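# Adjust a case latch hook so the lid seals

## Task

The latch hook on this equipment case is at the wrong setting. Turn the hook inward or outward until closing the latch squeezes the lid onto its gasket hard enough to seal, while the lever still shuts with no more than a firm push. At the end the case must be latched, with the hook's tip sitting behind the keeper's rim, and this must hold without the robot supporting anything. Then release and move the gripper away.

## Robot and tools

Robot: one arm with six joints (waist, shoulder, elbow, forearm roll, wrist pitch, wrist roll) and a two-finger parallel gripper. The only camera is cam_wrist (672x504), mounted on the wrist. The arm's base may sit slightly tilted relative to the table.

Scene frame: origin on the table surface directly beneath the arm base; +z up; +y is to the left when facing along +x. All positions are in metres. Gripper frame: the fingers extend along the gripper's +z axis and close along its y axis. end_effector_position is the point between the finger pads when closed, roughly 2 cm behind the fingertips; closing pushes the tips about 10 mm further along +z. At long reach the reported hand position can be somewhat off.

A row is 8 numbers: x, y, z, qw, qx, qy, qz, opening. x, y, z is an absolute target position for the gripper in the scene frame (metres); qw..qz is an absolute target orientation quaternion, w first, in the scene frame. opening runs from -1 (closed) to +1 (fully open, 0.084 m); it is a commanded finger setting, not an offset. A target more than 0.6 m from the last reported position along any gripper axis is refused. To hold orientation, resend the intended quaternion every row rather than copying a possibly drifted reading.

execute_actions, argument actions (a list with zero or one item) and optional pictures (boolean). Empty list: just returns the current state. An action item {"rows": [...], "steps": n} gives 1 to 15 rows, one applied per control step (1/30 s), n at most 15 (default 15); if rows run out, the last repeats. A wait item {"steps": n} with n up to 300 sends nothing and returns once n steps have passed since the previous result, counting thinking time. A refused call sends nothing.

move, arguments target (one row as above, an absolute pose plus opening) and speed (m/s, 0.002 to 0.5, default 0.25; turning rate capped at twice that in rad/s). It drives the gripper on a straight path toward the target over 0.5 to 10 s; longer paths are cut off at 10 s before arrival. It does not avoid obstacles; the gripper lags, can wander off the line and can exceed speed, most of all near full arm extension. The opening is applied at the start. Faster or deeper-than-contact targets press harder. The result adds a move: line with the ending (done = settled near target; others like off_target, moving, held, fault), the distance from target, and limits (paced = pose clipped; held = some steps blocked, after which the arm may lunge faster than speed).

wait, argument seconds (0 to 10): lets the simulation run with no new command.

zoom_image, arguments camera ("cam_wrist") and region [x0, y0, x1, y1] in pixels of the latest full image, top-left origin, no larger than 504 by 504. Returns a closer view.

finished_scene, argument scene (the number of the current scene). Ending a reply without any tool call ends everything.

Controller behaviour: each step, the commanded pose is clamped to within 70 mm and 16 degrees of the measured pose, then damped inverse kinematics follows it, favouring position over orientation. After an action ends the arm only continues to the last clamped pose, so distant targets need further commands; check the reported pose. Joint target speed is capped at 3.14 rad/s with 0.16 s to accelerate, joints synchronised. The elbow cannot fully straighten. Joint ranges (rad): waist -6.283 to 6.283, shoulder -2.304 to 2.304, elbow -4.224 to 0.061, forearm roll -6.283 to 6.283, wrist pitch -2.164 to 2.164, wrist roll -6.283 to 6.283. The simulation keeps running while the operator thinks between calls.

Result lines: the state line gives pose and linear/angular velocities. grip_measured is the actual finger opening on the command scale. "pose unreachable" means the clearance check (which treats any mounting block or post as arm) altered or stopped the command; HELD flags the individual steps affected. "Hand target" shows the pose the controller is currently driving to. MOTOR HOT appears from 65 °C; at 80 °C the brakes lock until cool (OVER-TEMPERATURE FAULT). Holding loads, even while idle, heats motors.

Gripping: to hold something, command an opening clearly under grip_measured; the gap sets squeeze strength, up to about 24 N per pad for objects up to about 6 cm. Sending back grip_measured still gives light pressure. Fast closing can squeeze harder.

Torque fault: if contact torque hits a joint's load limit (waist 55.8, shoulder 55.8, elbow 46.5, forearm roll 25.1, wrist pitch 17.6, wrist roll 17.6 N m, held weight included), the arm stops, backs that joint off, pauses 10 seconds and drops the rest of the call.

Avoid: pushing or knocking anything off the table (automatic failure), dropping or slipping objects, slamming or striking hard, excessive pushes on the lever, faults and overheating. Move smoothly and efficiently; the robot's elapsed time counts.

Each tool is called after "Call:" as name([rows], argument=value, ...), one row to a line, values as JSON.

## Session

Call:
execute_actions(actions=[])

Scene clock: 0.00 s of 9600.00 s.
end_effector_position=(+0.6982, +0.1761, +0.3420) grip_measured=+1.00 end_effector_quat_wxyz=(+0.043, +0.868, +0.427, -0.250) end_effector_velocity=(-0.001, -0.000, -0.000) end_effector_angular_velocity=(-0.001, +0.001, +0.000)
Joint positions: [ 0.652 -0.404 -1.499 -0.484 -1.287 -0.013  0.084]
Joint velocities: [-0.    -0.     0.001  0.     0.     0.    -0.   ]
Hand target: +0.698, +0.176, +0.342; +0.043, +0.868, +0.427, -0.250

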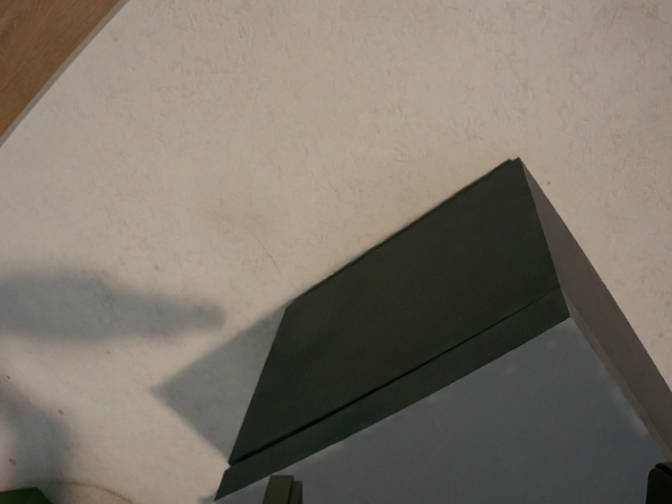

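Call:
move(target=[0.6,0.15,0.6,0,1,0,0,1])

Scene clock: 5.90 s of 9600.00 s.
end_effector_position=(+0.6007, +0.1497, +0.5993) grip_measured=+1.00 end_effector_quat_wxyz=(+0.001, +1.000, +0.000, +0.001) end_effector_velocity=(-0.000, +0.000, +0.002) end_effector_angular_velocity=(+0.001, -0.006, -0.006)
Joint positions: [ 1.077  0.308 -1.082 -0.621 -1.275  1.171  0.084]
Joint velocities: [ 0.007  0.003 -0.    -0.006 -0.004  0.012 -0.   ]
Hand target: +0.601, +0.150, +0.600; +0.001, +1.000, -0.000, +0.001
Off the commanded pose: 0.001 m, 0 deg.
move: done

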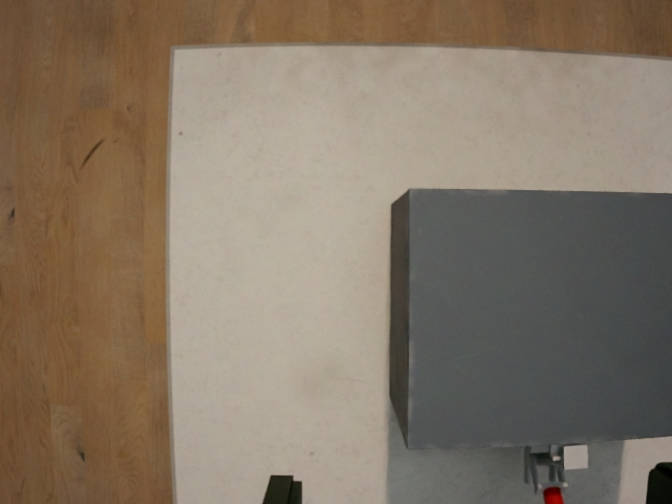

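Call:
move(target=[0.35,0.05,0.42,0,0.924,0,0.383,1])

Scene clock: 11.70 s of 9600.00 s.
end_effector_position=(+0.4232, +0.0771, +0.4662) grip_measured=+1.00 end_effector_quat_wxyz=(-0.004, +0.961, +0.003, +0.278) end_effector_velocity=(-0.000, -0.000, -0.000) end_effector_angular_velocity=(-0.001, -0.001, -0.000)
Joint positions: [ 1.596  0.76  -0.164 -1.191 -1.388  2.018  0.084]
Joint velocities: [ 0.    -0.     0.001 -0.    -0.001  0.     0.   ]
Hand target: +0.423, +0.077, +0.466; -0.004, +0.961, +0.003, +0.278
Off the commanded pose: 0.091 m, 13 deg; position clipped at the last step of the last action.
move: held; limits=paced,held; held on 16 of 57 steps, including the last
pose unreachable: on one or more control steps of this call an arm could not follow its commanded pose, so it was not sent that pose on those steps. On the call's last step it was still not sent that pose. It may still have moved: this result reports where it is.
cause: the commanded pose would bring two parts of the arm too close to each other (joints 2 (shoulder) to 4 (forearm roll) lie between them).

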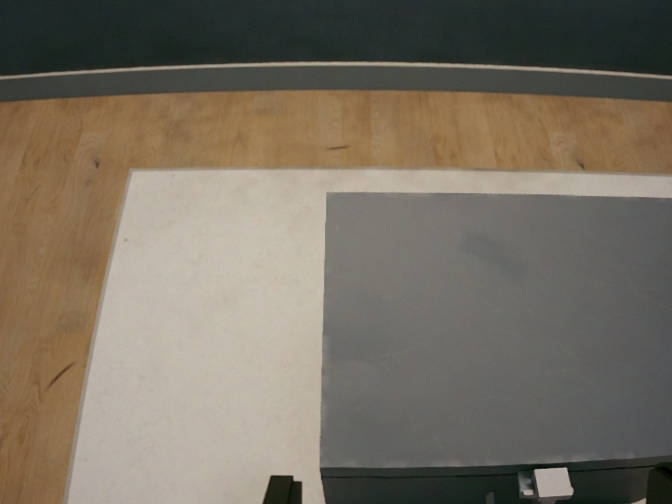

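Call:
move(target=[0.36,0.0,0.33,0,0.98,0,0.2,1])

Scene clock: 23.97 s of 9600.00 s.
end_effector_position=(+0.4197, +0.0730, +0.4591) grip_measured=+1.00 end_effector_quat_wxyz=(-0.004, +0.962, +0.003, +0.274) end_effector_velocity=(-0.000, +0.000, -0.000) end_effector_angular_velocity=(+0.000, +0.001, -0.000)
Joint positions: [ 1.585  0.776 -0.146 -1.19  -1.377  2.015  0.084]
Joint velocities: [-0.    -0.    -0.     0.001  0.    -0.    -0.   ]
Hand target: +0.420, +0.073, +0.459; -0.004, +0.962, +0.003, +0.274
Off the commanded pose: 0.160 m, 9 deg; position clipped at the last step of the last action.
move: held; limits=paced,held; held on 22 of 30 steps, including the last
pose unreachable: on one or more control steps of this call an arm could not follow its commanded pose, so it was not sent that pose on those steps. On the call's last step it was still not sent that pose. It may still have moved: this result reports where it is.
cause: the commanded pose would bring two parts of the arm too close to each other (joints 2 (shoulder) to 4 (forearm roll) lie between them).

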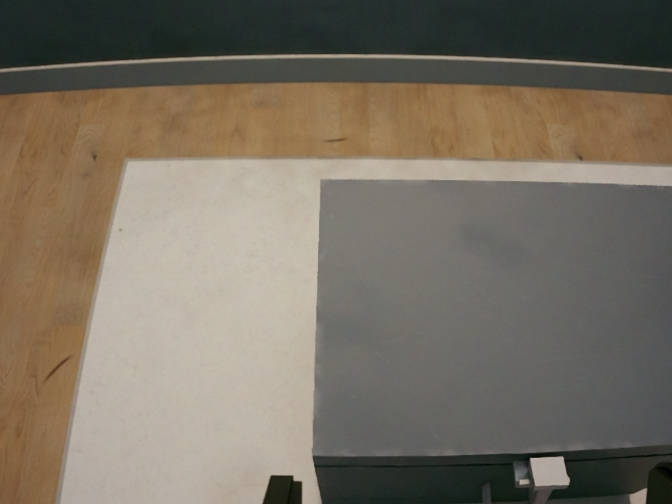

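Call:
move(target=[0.47,0.28,0.40,0.287,0.709,-0.41,0.497,1])

Call:
move(target=[0.37,0.17,0.22,0.287,0.709,-0.41,0.497,1])

Scene clock: 35.90 s of 9600.00 s.
end_effector_position=(+0.4693, +0.2804, +0.4011) grip_measured=+1.00 end_effector_quat_wxyz=(+0.286, +0.710, -0.409, +0.497) end_effector_velocity=(+0.000, +0.001, -0.000) end_effector_angular_velocity=(-0.004, -0.005, -0.009)
Joint positions: [ 1.302 -0.722 -1.12  -0.98  -1.922  3.217  0.084]
Joint velocities: [-0.003 -0.006 -0.009  0.005 -0.006  0.006 -0.   ]
Hand target: +0.469, +0.280, +0.401; +0.287, +0.709, -0.409, +0.497
Off the commanded pose: 0.001 m, 0 deg.
move: done; limits=paced

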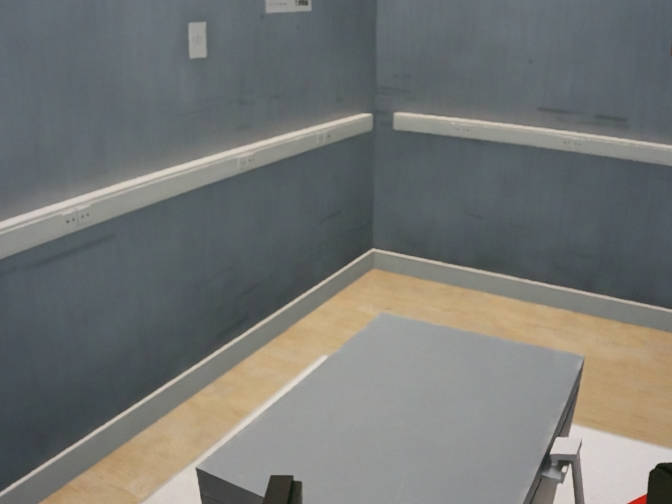

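Scene clock: 37.43 s of 9600.00 s.
end_effector_position=(+0.3707, +0.1698, +0.2205) grip_measured=+1.00 end_effector_quat_wxyz=(+0.286, +0.709, -0.410, +0.497) end_effector_velocity=(-0.001, -0.001, -0.002) end_effector_angular_velocity=(-0.001, +0.001, +0.001)
Joint positions: [ 1.169 -0.991 -0.891 -1.025 -1.632  3.635  0.084]
Joint velocities: [-0.003 -0.006  0.    -0.003  0.002  0.004  0.   ]
Hand target: +0.371, +0.170, +0.220; +0.287, +0.709, -0.410, +0.497
Off the commanded pose: 0.001 m, 0 deg.
move: done

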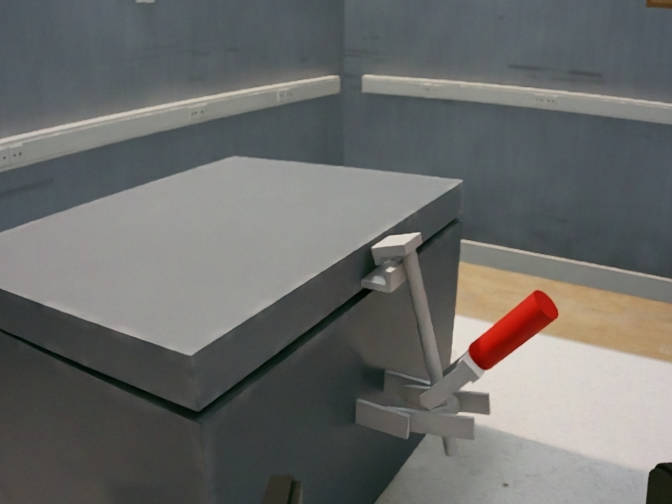

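Call:
zoom_image(camera="cam_wrist", region=[330,210,590,470])

Region (330, 210, 590, 470) of cam_wrist's 672x504 image, scaled by 1.938, with more detail than that image has.

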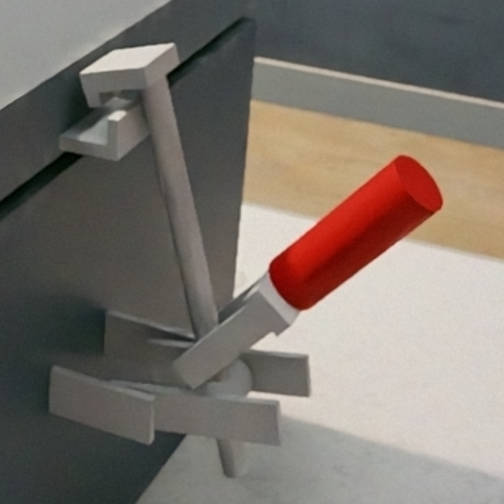

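Call:
move(target=[0.39,0.16,0.11,0.5,0.5,-0.5,0.5,1], speed=0.15)

Scene clock: 44.83 s of 9600.00 s.
end_effector_position=(+0.3896, +0.1605, +0.1103) grip_measured=+1.00 end_effector_quat_wxyz=(+0.500, +0.501, -0.499, +0.499) end_effector_velocity=(+0.000, -0.000, -0.002) end_effector_angular_velocity=(-0.006, -0.002, -0.009)
Joint positions: [ 0.827 -1.334 -1.438 -0.767 -1.813  3.656  0.084]
Joint velocities: [-0.005 -0.006 -0.011  0.005 -0.004  0.001 -0.   ]
Hand target: +0.390, +0.160, +0.110; +0.501, +0.501, -0.499, +0.499
Off the commanded pose: 0.001 m, 0 deg.
move: done

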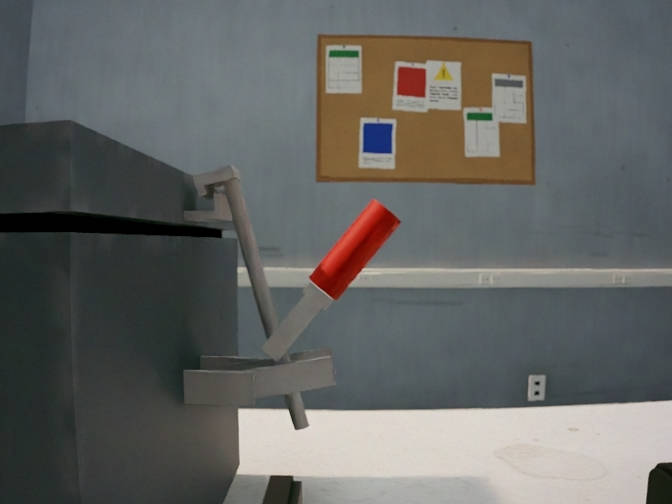

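Call:
zoom_image(camera="cam_wrist", region=[160,150,420,450])

Region (160, 150, 420, 450) of cam_wrist's 672x504 image, scaled by 1.680, with more detail than that image has; it fills the left 437 columns of this view, and the rest is white.

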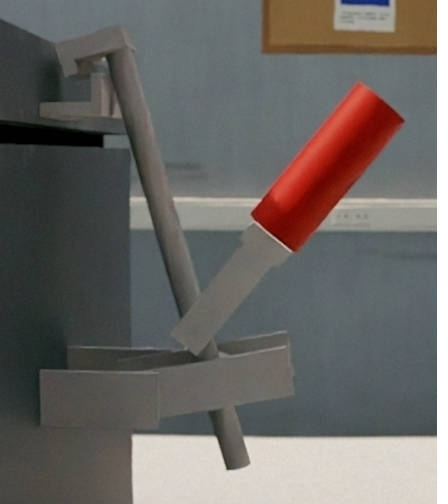

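Call:
move(target=[0.425,0.08,0.20,0.5,0.5,-0.5,0.5,-1], speed=0.15)

Scene clock: 59.67 s of 9600.00 s.
end_effector_position=(+0.4251, +0.0803, +0.1997) grip_measured=-1.00 end_effector_quat_wxyz=(+0.500, +0.500, -0.500, +0.500) end_effector_velocity=(+0.001, -0.001, +0.002) end_effector_angular_velocity=(-0.000, +0.001, +0.001)
Joint positions: [ 0.771 -1.021 -1.095 -0.817 -1.788  3.678  0.   ]
Joint velocities: [-0.001  0.006  0.006 -0.002 -0.001 -0.002  0.   ]
Hand target: +0.425, +0.080, +0.200; +0.500, +0.500, -0.500, +0.500
Off the commanded pose: 0.000 m, 0 deg.
move: done

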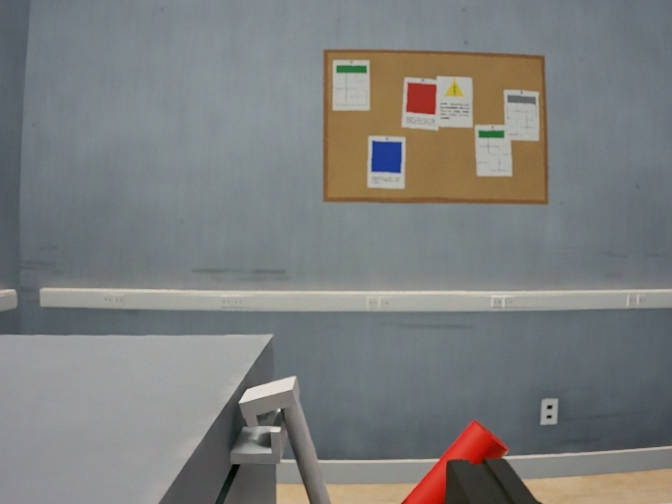

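Call:
move(target=[0.425,-0.025,0.195,0.5,0.5,-0.5,0.5,-1], speed=0.08)

Call:
move(target=[0.395,-0.025,0.157,0.5,0.5,-0.5,0.5,-1], speed=0.04)

Call:
move(target=[0.373,-0.025,0.115,0.5,0.5,-0.5,0.5,-1], speed=0.04)

Scene clock: 65.97 s of 9600.00 s.
end_effector_position=(+0.4252, -0.0246, +0.1950) grip_measured=-1.00 end_effector_quat_wxyz=(+0.500, +0.500, -0.500, +0.500) end_effector_velocity=(+0.000, -0.002, +0.000) end_effector_angular_velocity=(-0.001, +0.000, +0.001)
Joint positions: [ 0.599 -0.929 -0.9   -0.975 -1.721  3.756  0.   ]
Joint velocities: [-0.004  0.002  0.004 -0.004 -0.     0.001  0.   ]
Hand target: +0.425, -0.025, +0.195; +0.500, +0.500, -0.500, +0.500
Off the commanded pose: 0.000 m, 0 deg.
move: done

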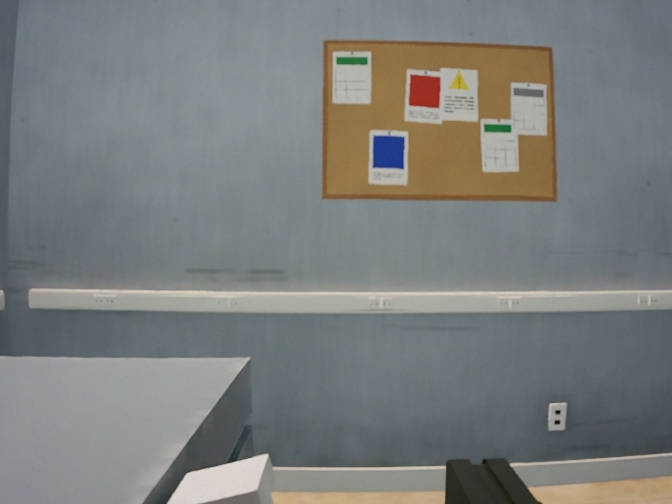

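Scene clock: 67.50 s of 9600.00 s.
end_effector_position=(+0.3966, -0.0249, +0.1587) grip_measured=-1.00 end_effector_quat_wxyz=(+0.500, +0.500, -0.498, +0.503) end_effector_velocity=(-0.002, -0.000, -0.001) end_effector_angular_velocity=(-0.005, +0.002, -0.001)
Joint positions: [ 0.588 -1.046 -0.941 -0.978 -1.687  3.821  0.   ]
Joint velocities: [-0.001 -0.006 -0.003  0.003 -0.002  0.001  0.   ]
Hand target: +0.395, -0.025, +0.157; +0.500, +0.500, -0.500, +0.500
Off the commanded pose: 0.002 m, 0 deg.
move: done

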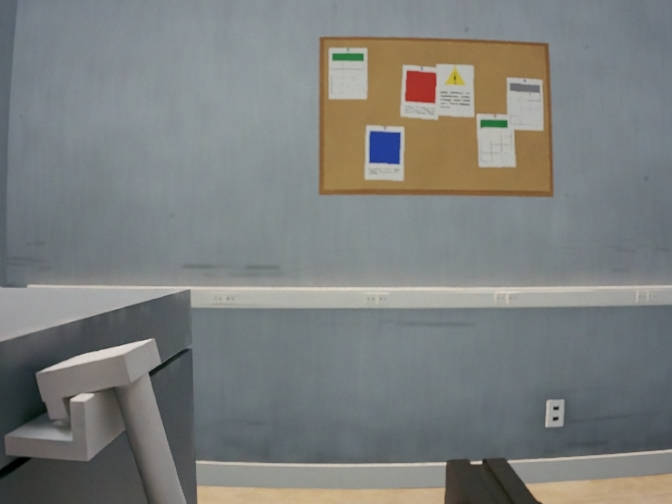

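Scene clock: 69.10 s of 9600.00 s.
end_effector_position=(+0.3715, -0.0254, +0.1179) grip_measured=-1.00 end_effector_quat_wxyz=(+0.504, +0.497, -0.498, +0.501) end_effector_velocity=(-0.001, +0.000, -0.001) end_effector_angular_velocity=(-0.000, -0.001, -0.002)
Joint positions: [ 0.567 -1.167 -1.013 -0.985 -1.66   3.862  0.   ]
Joint velocities: [-0.    -0.002 -0.002  0.001  0.001  0.002  0.   ]
Hand target: +0.373, -0.025, +0.115; +0.500, +0.500, -0.500, +0.500
Off the commanded pose: 0.003 m, 1 deg.
move: done

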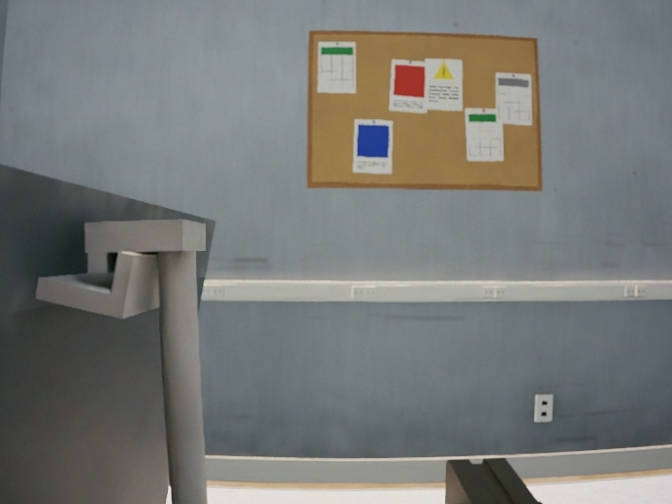

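Call:
move(target=[0.395,-0.025,0.160,0.5,0.5,-0.5,0.5,-1], speed=0.03)

Call:
move(target=[0.39,-0.025,0.21,0.5,0.5,-0.5,0.5,-1], speed=0.05)

Call:
move(target=[0.39,0.10,0.21,0.5,0.5,-0.5,0.5,-1])

Call:
move(target=[0.39,0.16,0.11,0.5,0.5,-0.5,0.5,-1])

Scene clock: 74.60 s of 9600.00 s.
end_effector_position=(+0.3954, -0.0251, +0.1605) grip_measured=-1.00 end_effector_quat_wxyz=(+0.500, +0.500, -0.498, +0.501) end_effector_velocity=(+0.000, -0.000, +0.001) end_effector_angular_velocity=(+0.004, -0.000, -0.002)
Joint positions: [ 0.591 -1.041 -0.936 -0.975 -1.683  3.821  0.   ]
Joint velocities: [ 0.001  0.006  0.004  0.     0.003 -0.002  0.   ]
Hand target: +0.395, -0.025, +0.160; +0.500, +0.500, -0.500, +0.500
Off the commanded pose: 0.001 m, 0 deg.
move: done

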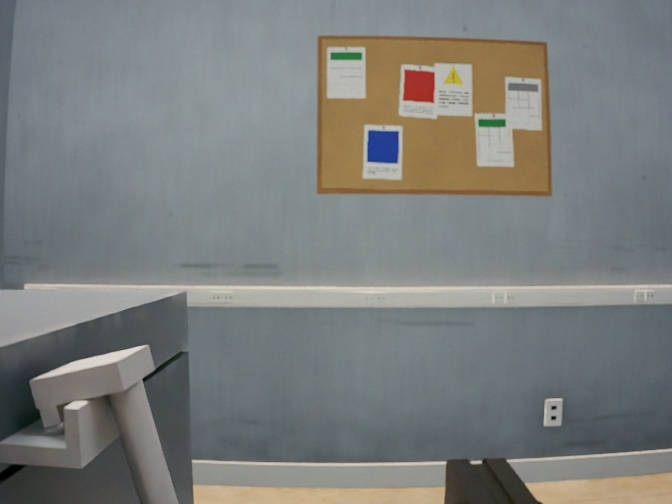

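Scene clock: 75.97 s of 9600.00 s.
end_effector_position=(+0.3901, -0.0251, +0.2098) grip_measured=-1.00 end_effector_quat_wxyz=(+0.500, +0.500, -0.500, +0.500) end_effector_velocity=(-0.000, -0.000, +0.002) end_effector_angular_velocity=(-0.002, +0.001, -0.000)
Joint positions: [ 0.645 -0.924 -0.825 -0.921 -1.678  3.813  0.   ]
Joint velocities: [ 0.002  0.004  0.004  0.003 -0.001 -0.001  0.   ]
Hand target: +0.390, -0.025, +0.210; +0.500, +0.500, -0.500, +0.500
Off the commanded pose: 0.000 m, 0 deg.
move: done

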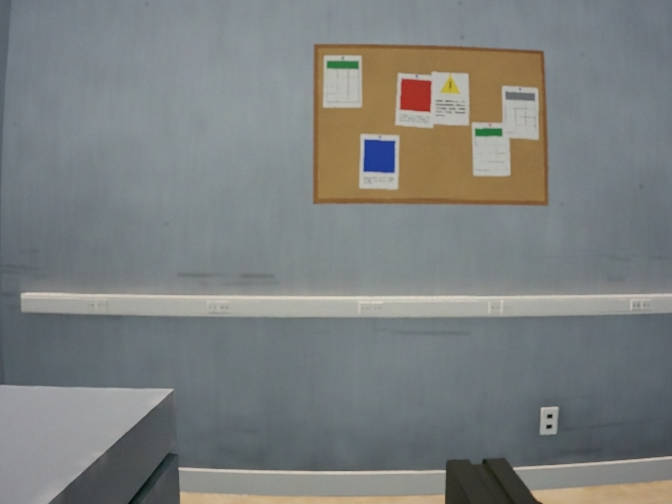

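Scene clock: 77.07 s of 9600.00 s.
end_effector_position=(+0.3897, +0.0995, +0.2100) grip_measured=-1.00 end_effector_quat_wxyz=(+0.500, +0.500, -0.500, +0.500) end_effector_velocity=(-0.000, +0.003, -0.000) end_effector_angular_velocity=(+0.001, +0.000, -0.000)
Joint positions: [ 0.844 -1.044 -1.077 -0.737 -1.763  3.71   0.   ]
Joint velocities: [ 0.003 -0.003 -0.006  0.003 -0.002 -0.002  0.   ]
Hand target: +0.390, +0.100, +0.210; +0.500, +0.500, -0.500, +0.500
Off the commanded pose: 0.001 m, 0 deg.
move: done

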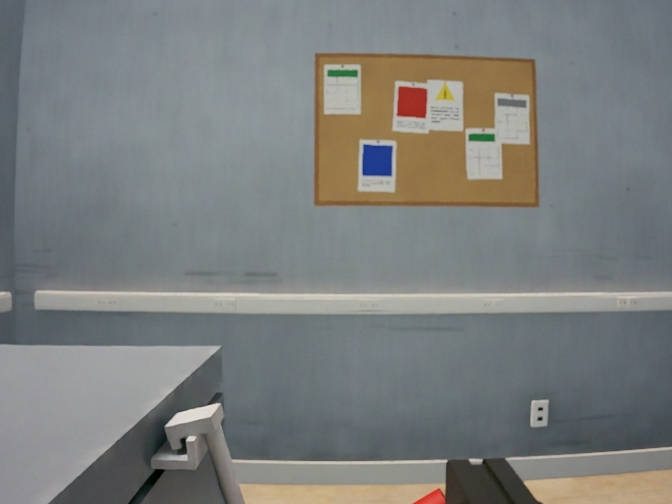

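Scene clock: 78.17 s of 9600.00 s.
end_effector_position=(+0.3897, +0.1600, +0.1102) grip_measured=-1.00 end_effector_quat_wxyz=(+0.500, +0.500, -0.500, +0.500) end_effector_velocity=(+0.000, +0.001, -0.002) end_effector_angular_velocity=(+0.000, -0.001, -0.001)
Joint positions: [ 0.826 -1.333 -1.438 -0.767 -1.813  3.659  0.   ]
Joint velocities: [-0.001 -0.006 -0.01  -0.001 -0.002 -0.001  0.   ]
Hand target: +0.390, +0.160, +0.110; +0.500, +0.500, -0.500, +0.500
Off the commanded pose: 0.000 m, 0 deg.
move: done

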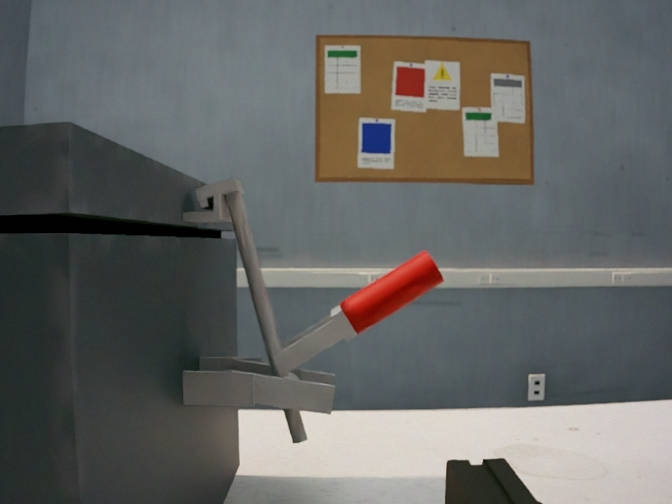

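Call:
move(target=[0.372,-0.02,0.115,0.5,0.5,-0.5,0.5,-1], speed=0.15)

Call:
move(target=[0.392,-0.02,0.152,0.5,0.5,-0.5,0.5,-1], speed=0.04)

Call:
move(target=[0.405,-0.02,0.163,0.5,0.5,-0.5,0.5,-1], speed=0.02)

Scene clock: 92.67 s of 9600.00 s.
end_effector_position=(+0.3725, -0.0196, +0.1150) grip_measured=-1.00 end_effector_quat_wxyz=(+0.500, +0.500, -0.500, +0.500) end_effector_velocity=(-0.000, -0.003, +0.001) end_effector_angular_velocity=(-0.002, +0.001, +0.000)
Joint positions: [ 0.578 -1.171 -1.023 -0.985 -1.655  3.857  0.   ]
Joint velocities: [-0.004  0.002  0.005 -0.003 -0.     0.002  0.   ]
Hand target: +0.372, -0.020, +0.115; +0.500, +0.500, -0.500, +0.500
Off the commanded pose: 0.001 m, 0 deg.
move: done

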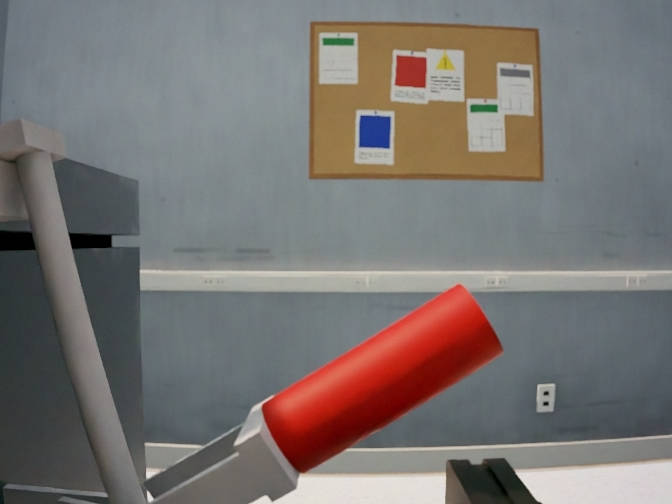

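Scene clock: 94.03 s of 9600.00 s.
end_effector_position=(+0.3919, -0.0200, +0.1517) grip_measured=-1.00 end_effector_quat_wxyz=(+0.500, +0.500, -0.500, +0.500) end_effector_velocity=(+0.001, -0.000, +0.002) end_effector_angular_velocity=(-0.001, +0.001, +0.000)
Joint positions: [ 0.595 -1.066 -0.958 -0.97  -1.677  3.823  0.   ]
Joint velocities: [ 0.001  0.005  0.003  0.001 -0.002 -0.003  0.   ]
Hand target: +0.392, -0.020, +0.152; +0.500, +0.500, -0.500, +0.500
Off the commanded pose: 0.000 m, 0 deg.
move: done

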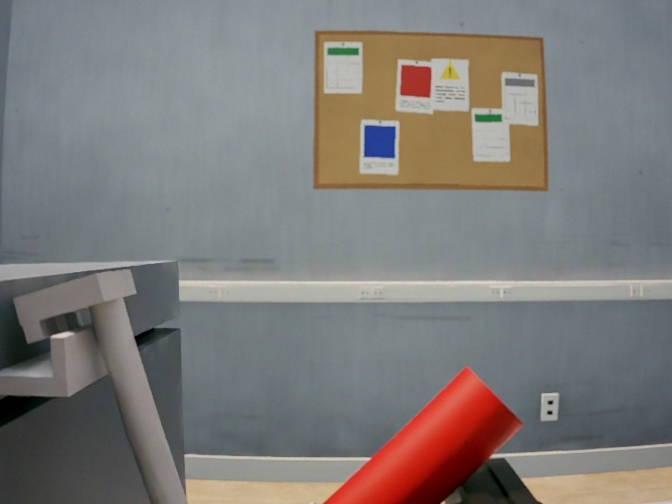

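Scene clock: 95.17 s of 9600.00 s.
end_effector_position=(+0.4048, -0.0200, +0.1628) grip_measured=-1.00 end_effector_quat_wxyz=(+0.500, +0.500, -0.500, +0.500) end_effector_velocity=(+0.001, -0.000, +0.001) end_effector_angular_velocity=(-0.001, +0.000, +0.000)
Joint positions: [ 0.595 -1.028 -0.949 -0.974 -1.693  3.799  0.   ]
Joint velocities: [-0.     0.004  0.001 -0.    -0.002 -0.003  0.   ]
Hand target: +0.405, -0.020, +0.163; +0.500, +0.500, -0.500, +0.500
Off the commanded pose: 0.000 m, 0 deg.
move: done

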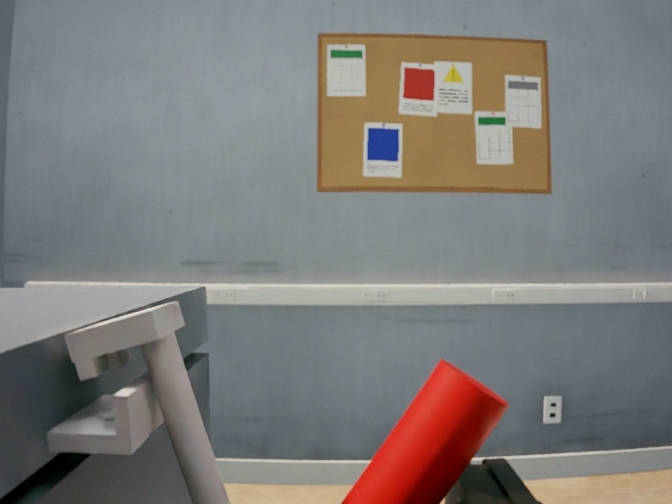

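A bit more lift, then approach from above.

Call:
move(target=[0.417,-0.02,0.170,0.5,0.5,-0.5,0.5,-1], speed=0.02)

Call:
move(target=[0.39,-0.02,0.165,0.5,0.5,-0.5,0.5,-1], speed=0.1)

Call:
move(target=[0.40,0.15,0.13,0.5,0.5,-0.5,0.5,-1])

Scene clock: 97.83 s of 9600.00 s.
end_effector_position=(+0.4168, -0.0200, +0.1699) grip_measured=-1.00 end_effector_quat_wxyz=(+0.500, +0.500, -0.500, +0.500) end_effector_velocity=(+0.001, -0.000, +0.001) end_effector_angular_velocity=(+0.000, +0.002, +0.000)
Joint positions: [ 0.591 -1.001 -0.949 -0.98  -1.709  3.776  0.   ]
Joint velocities: [-0.     0.004  0.002 -0.001 -0.001 -0.003  0.   ]
Hand target: +0.417, -0.020, +0.170; +0.500, +0.500, -0.500, +0.500
Off the commanded pose: 0.000 m, 0 deg.
move: done

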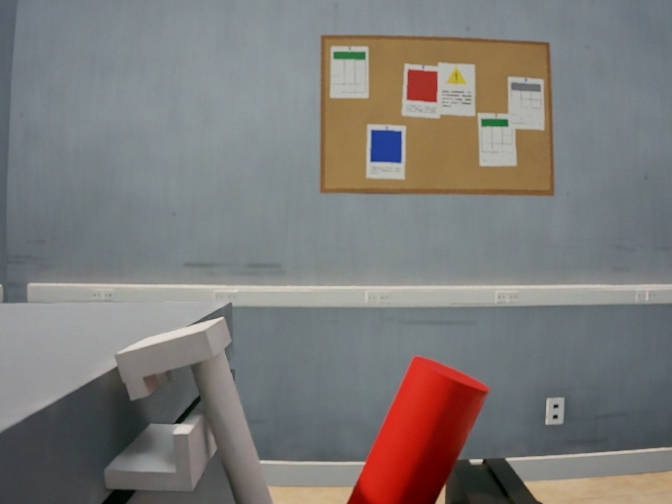

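Scene clock: 98.67 s of 9600.00 s.
end_effector_position=(+0.3903, -0.0201, +0.1651) grip_measured=-1.00 end_effector_quat_wxyz=(+0.500, +0.500, -0.500, +0.500) end_effector_velocity=(-0.002, +0.000, -0.000) end_effector_angular_velocity=(-0.001, +0.000, +0.000)
Joint positions: [ 0.609 -1.036 -0.927 -0.956 -1.675  3.823  0.   ]
Joint velocities: [ 0.001 -0.003  0.001  0.002  0.001  0.003  0.   ]
Hand target: +0.390, -0.020, +0.165; +0.500, +0.500, -0.500, +0.500
Off the commanded pose: 0.000 m, 0 deg.
move: done

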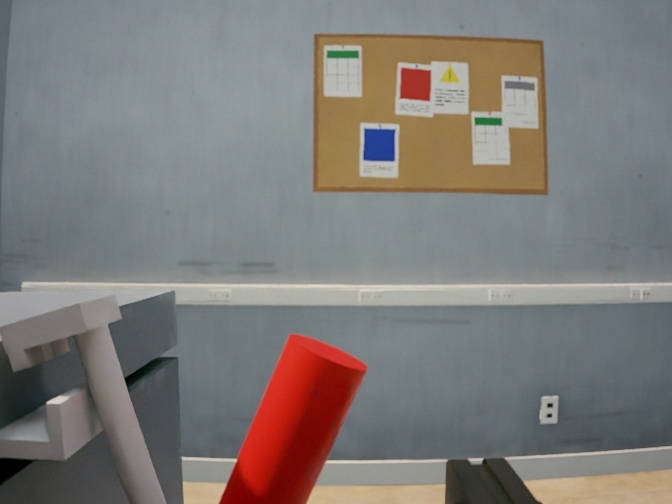

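Scene clock: 99.97 s of 9600.00 s.
end_effector_position=(+0.3995, +0.1496, +0.1301) grip_measured=-1.00 end_effector_quat_wxyz=(+0.500, +0.500, -0.500, +0.500) end_effector_velocity=(-0.000, +0.002, -0.000) end_effector_angular_velocity=(-0.001, +0.000, +0.001)
Joint positions: [ 0.821 -1.271 -1.375 -0.771 -1.813  3.66   0.   ]
Joint velocities: [ 0.002 -0.004 -0.006  0.001 -0.003 -0.002  0.   ]
Hand target: +0.400, +0.150, +0.130; +0.500, +0.500, -0.500, +0.500
Off the commanded pose: 0.001 m, 0 deg.
move: done

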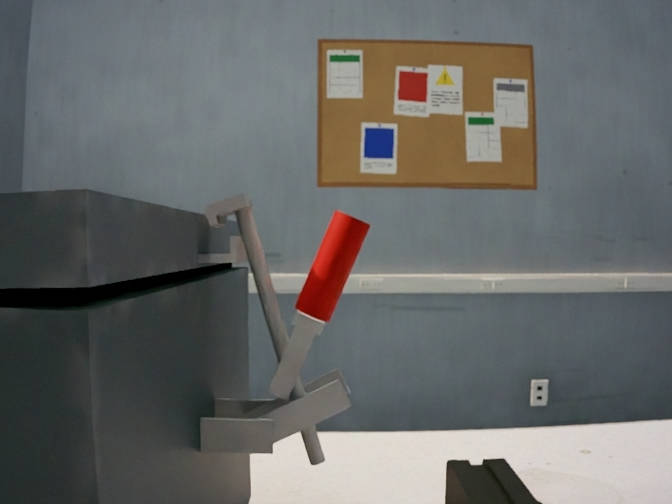

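Call:
move(target=[0.47,0.18,0.33,0.287,0.709,-0.41,0.497,0.2])

Call:
move(target=[0.47,-0.02,0.30,0,1,0,0,0.2])

Scene clock: 105.53 s of 9600.00 s.
end_effector_position=(+0.4700, +0.1798, +0.3294) grip_measured=+0.19 end_effector_quat_wxyz=(+0.287, +0.708, -0.411, +0.498) end_effector_velocity=(+0.001, +0.001, +0.002) end_effector_angular_velocity=(+0.005, +0.000, +0.006)
Joint positions: [ 1.155 -0.673 -0.869 -1.073 -1.783  3.378  0.052]
Joint velocities: [ 0.004  0.008  0.004 -0.004  0.001 -0.005 -0.   ]
Hand target: +0.470, +0.180, +0.330; +0.287, +0.708, -0.411, +0.498
Off the commanded pose: 0.001 m, 0 deg.
move: done

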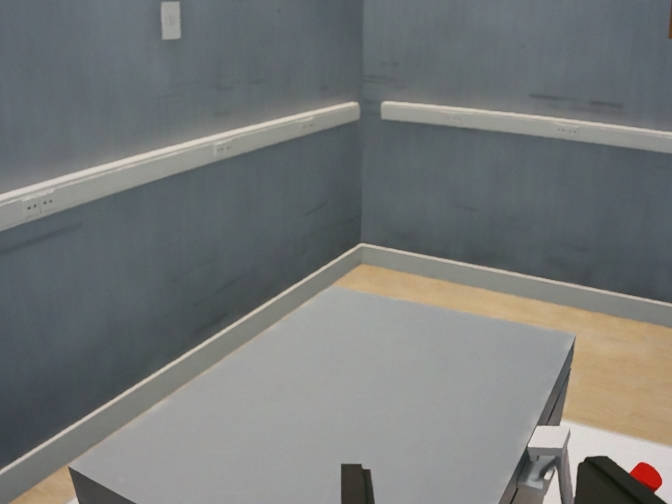

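Scene clock: 109.50 s of 9600.00 s.
end_effector_position=(+0.4688, -0.0197, +0.2986) grip_measured=+0.19 end_effector_quat_wxyz=(-0.000, +1.000, -0.001, -0.002) end_effector_velocity=(-0.001, -0.000, -0.000) end_effector_angular_velocity=(+0.008, +0.013, +0.003)
Joint positions: [ 0.306  0.486 -0.307 -0.882 -0.391  1.011  0.052]
Joint velocities: [-0.012 -0.003 -0.006  0.052  0.005 -0.062  0.   ]
Hand target: +0.469, -0.020, +0.299; -0.001, +1.000, -0.001, -0.003
Off the commanded pose: 0.002 m, 0 deg.
move: done

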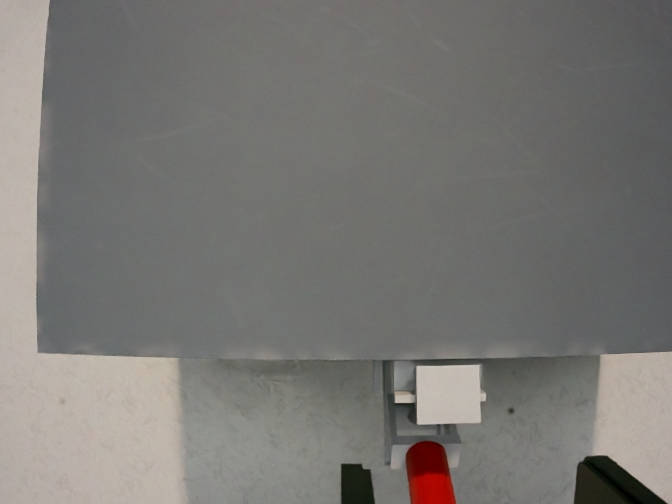

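Call:
move(target=[0.472,-0.027,0.25,0,1,0,0,0.0], speed=0.08)

Scene clock: 114.33 s of 9600.00 s.
end_effector_position=(+0.4721, -0.0269, +0.2505) grip_measured=-0.01 end_effector_quat_wxyz=(-0.001, +1.000, +0.000, -0.001) end_effector_velocity=(-0.000, -0.000, -0.003) end_effector_angular_velocity=(-0.011, -0.018, -0.004)
Joint positions: [ 0.22   0.318 -0.316 -1.297 -0.264  1.375  0.044]
Joint velocities: [ 0.008 -0.005  0.01  -0.126 -0.008  0.135 -0.   ]
Hand target: +0.472, -0.027, +0.250; -0.000, +1.000, -0.000, +0.000
Off the commanded pose: 0.000 m, 0 deg.
move: done

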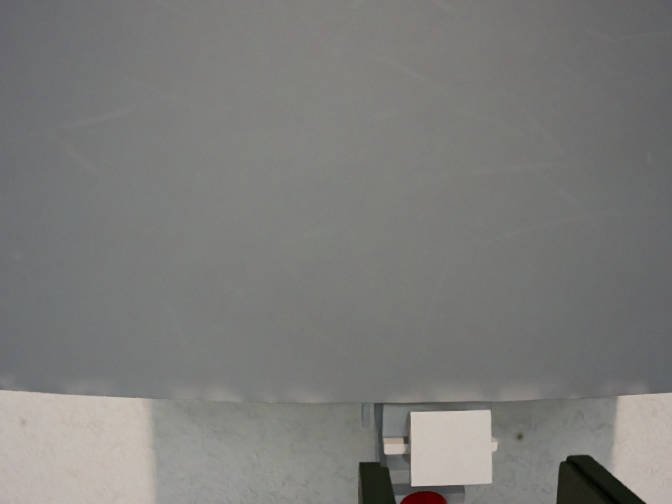

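Call:
move(target=[0.475,-0.026,0.228,0,1,0,0,0.0], speed=0.03)

Scene clock: 118.60 s of 9600.00 s.
end_effector_position=(+0.4751, -0.0260, +0.2284) grip_measured=-0.01 end_effector_quat_wxyz=(-0.000, +1.000, +0.000, -0.000) end_effector_velocity=(-0.000, +0.000, -0.002) end_effector_angular_velocity=(-0.001, -0.010, -0.001)
Joint positions: [ 0.202  0.229 -0.333 -1.584 -0.246  1.658  0.044]
Joint velocities: [-0.    -0.005  0.006 -0.086 -0.002  0.087  0.   ]
Hand target: +0.475, -0.026, +0.228; -0.000, +1.000, +0.000, +0.000
Off the commanded pose: 0.000 m, 0 deg.
move: done

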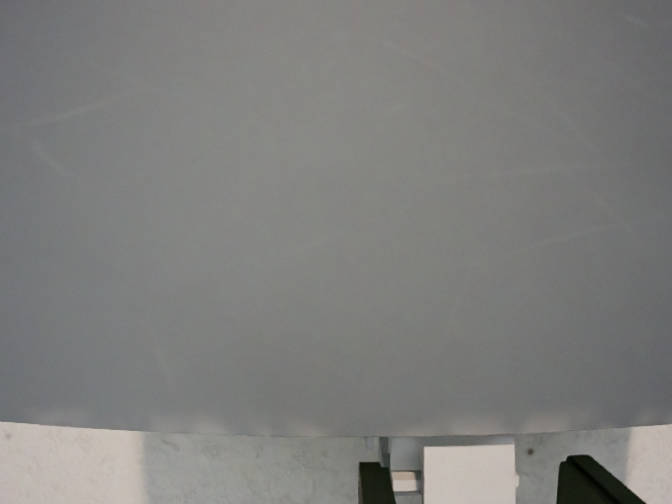

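Call:
move(target=[0.475,-0.026,0.219,0,1,0,0,0.0], speed=0.02)

Call:
move(target=[0.475,-0.026,0.219,0,1,0,0,-0.6])

Scene clock: 122.33 s of 9600.00 s.
end_effector_position=(+0.4751, -0.0260, +0.2192) grip_measured=-0.01 end_effector_quat_wxyz=(-0.000, +1.000, +0.000, -0.000) end_effector_velocity=(+0.001, +0.000, -0.001) end_effector_angular_velocity=(+0.001, -0.007, -0.002)
Joint positions: [ 0.194  0.195 -0.337 -1.712 -0.244  1.782  0.044]
Joint velocities: [-0.002 -0.004  0.001 -0.053 -0.     0.053 -0.   ]
Hand target: +0.475, -0.026, +0.219; -0.000, +1.000, +0.000, +0.000
Off the commanded pose: 0.000 m, 0 deg.
move: done

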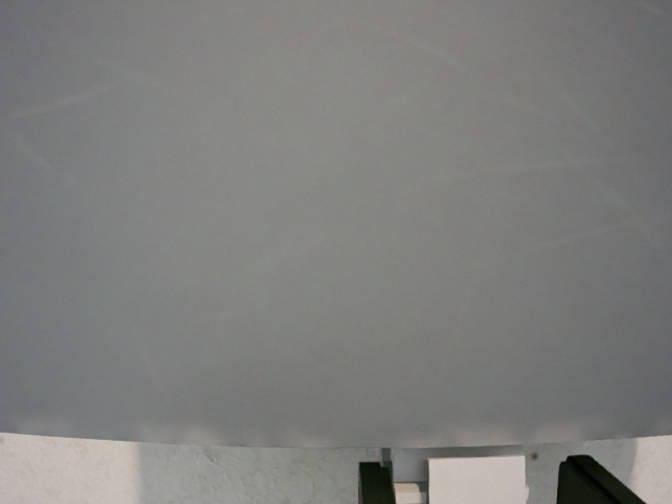

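Scene clock: 123.03 s of 9600.00 s.
end_effector_position=(+0.4752, -0.0256, +0.2191) grip_measured=-0.51 end_effector_quat_wxyz=(-0.001, +1.000, +0.000, +0.000) end_effector_velocity=(+0.000, -0.001, -0.000) end_effector_angular_velocity=(-0.002, -0.001, +0.000)
Joint positions: [ 0.194  0.194 -0.337 -1.718 -0.243  1.788  0.022]
Joint velocities: [-0.    -0.001 -0.001 -0.002 -0.002  0.002 -0.   ]
Hand target: +0.475, -0.026, +0.219; -0.000, +1.000, -0.000, +0.000
Off the commanded pose: 0.000 m, 0 deg.
move: done

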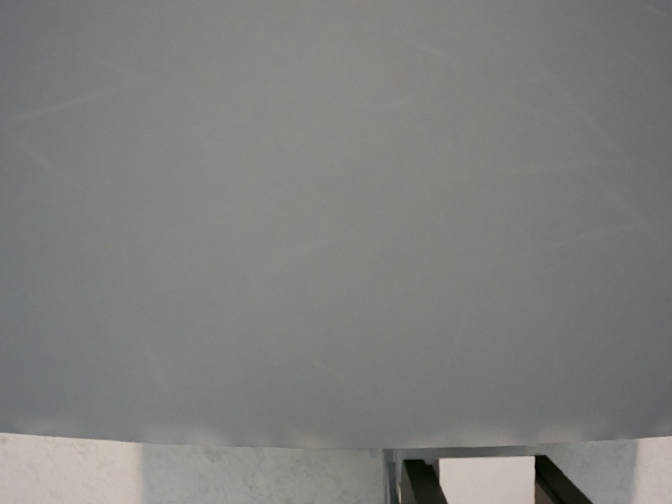

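Call:
move(target=[0.452,-0.025,0.223,0,1,0,0,-0.6], speed=0.02)

Call:
move(target=[0.452,-0.025,0.223,0,1,0,0,0])

Call:
move(target=[0.452,-0.025,0.28,0,1,0,0,0], speed=0.1)

Scene clock: 127.37 s of 9600.00 s.
end_effector_position=(+0.4520, -0.0253, +0.2229) grip_measured=-0.51 end_effector_quat_wxyz=(+0.000, +1.000, +0.000, -0.000) end_effector_velocity=(+0.001, -0.000, +0.001) end_effector_angular_velocity=(-0.001, -0.005, -0.001)
Joint positions: [ 0.207  0.235 -0.278 -1.77  -0.254  1.853  0.021]
Joint velocities: [ 0.001  0.006  0.002 -0.005 -0.003  0.006  0.   ]
Hand target: +0.452, -0.025, +0.223; -0.000, +1.000, +0.000, +0.000
Off the commanded pose: 0.000 m, 0 deg.
move: done

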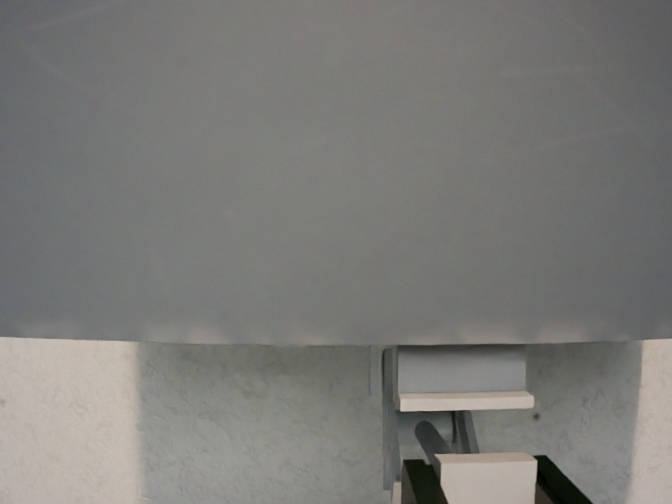

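Scene clock: 128.07 s of 9600.00 s.
end_effector_position=(+0.4520, -0.0250, +0.2230) grip_measured=-0.01 end_effector_quat_wxyz=(+0.000, +1.000, -0.000, +0.000) end_effector_velocity=(-0.001, +0.000, -0.000) end_effector_angular_velocity=(-0.000, +0.002, -0.001)
Joint positions: [ 0.208  0.235 -0.278 -1.77  -0.254  1.854  0.044]
Joint velocities: [ 0.    -0.     0.001  0.    -0.     0.001 -0.   ]
Hand target: +0.452, -0.025, +0.223; +0.000, +1.000, -0.000, +0.000
Off the commanded pose: 0.000 m, 0 deg.
move: done

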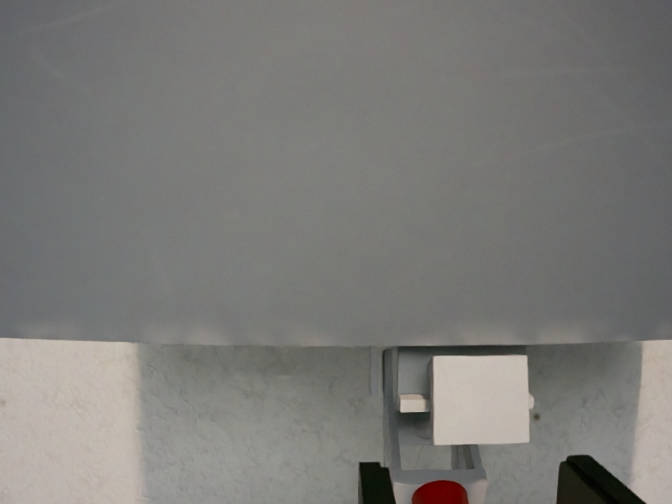

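Scene clock: 129.33 s of 9600.00 s.
end_effector_position=(+0.4516, -0.0250, +0.2797) grip_measured=-0.01 end_effector_quat_wxyz=(+0.001, +1.000, -0.000, -0.000) end_effector_velocity=(-0.001, -0.000, +0.000) end_effector_angular_velocity=(+0.008, +0.018, +0.002)
Joint positions: [ 0.273  0.463 -0.258 -1.041 -0.331  1.151  0.044]
Joint velocities: [-0.011 -0.002 -0.007  0.076  0.004 -0.084  0.   ]
Hand target: +0.452, -0.025, +0.280; +0.000, +1.000, +0.000, -0.001
Off the commanded pose: 0.001 m, 0 deg.
move: done

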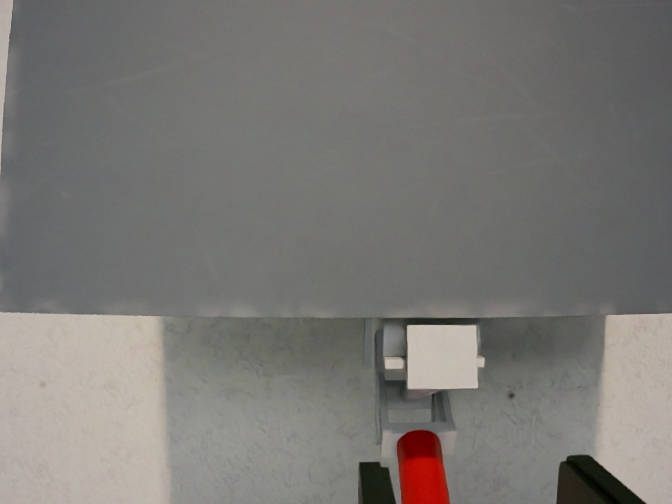

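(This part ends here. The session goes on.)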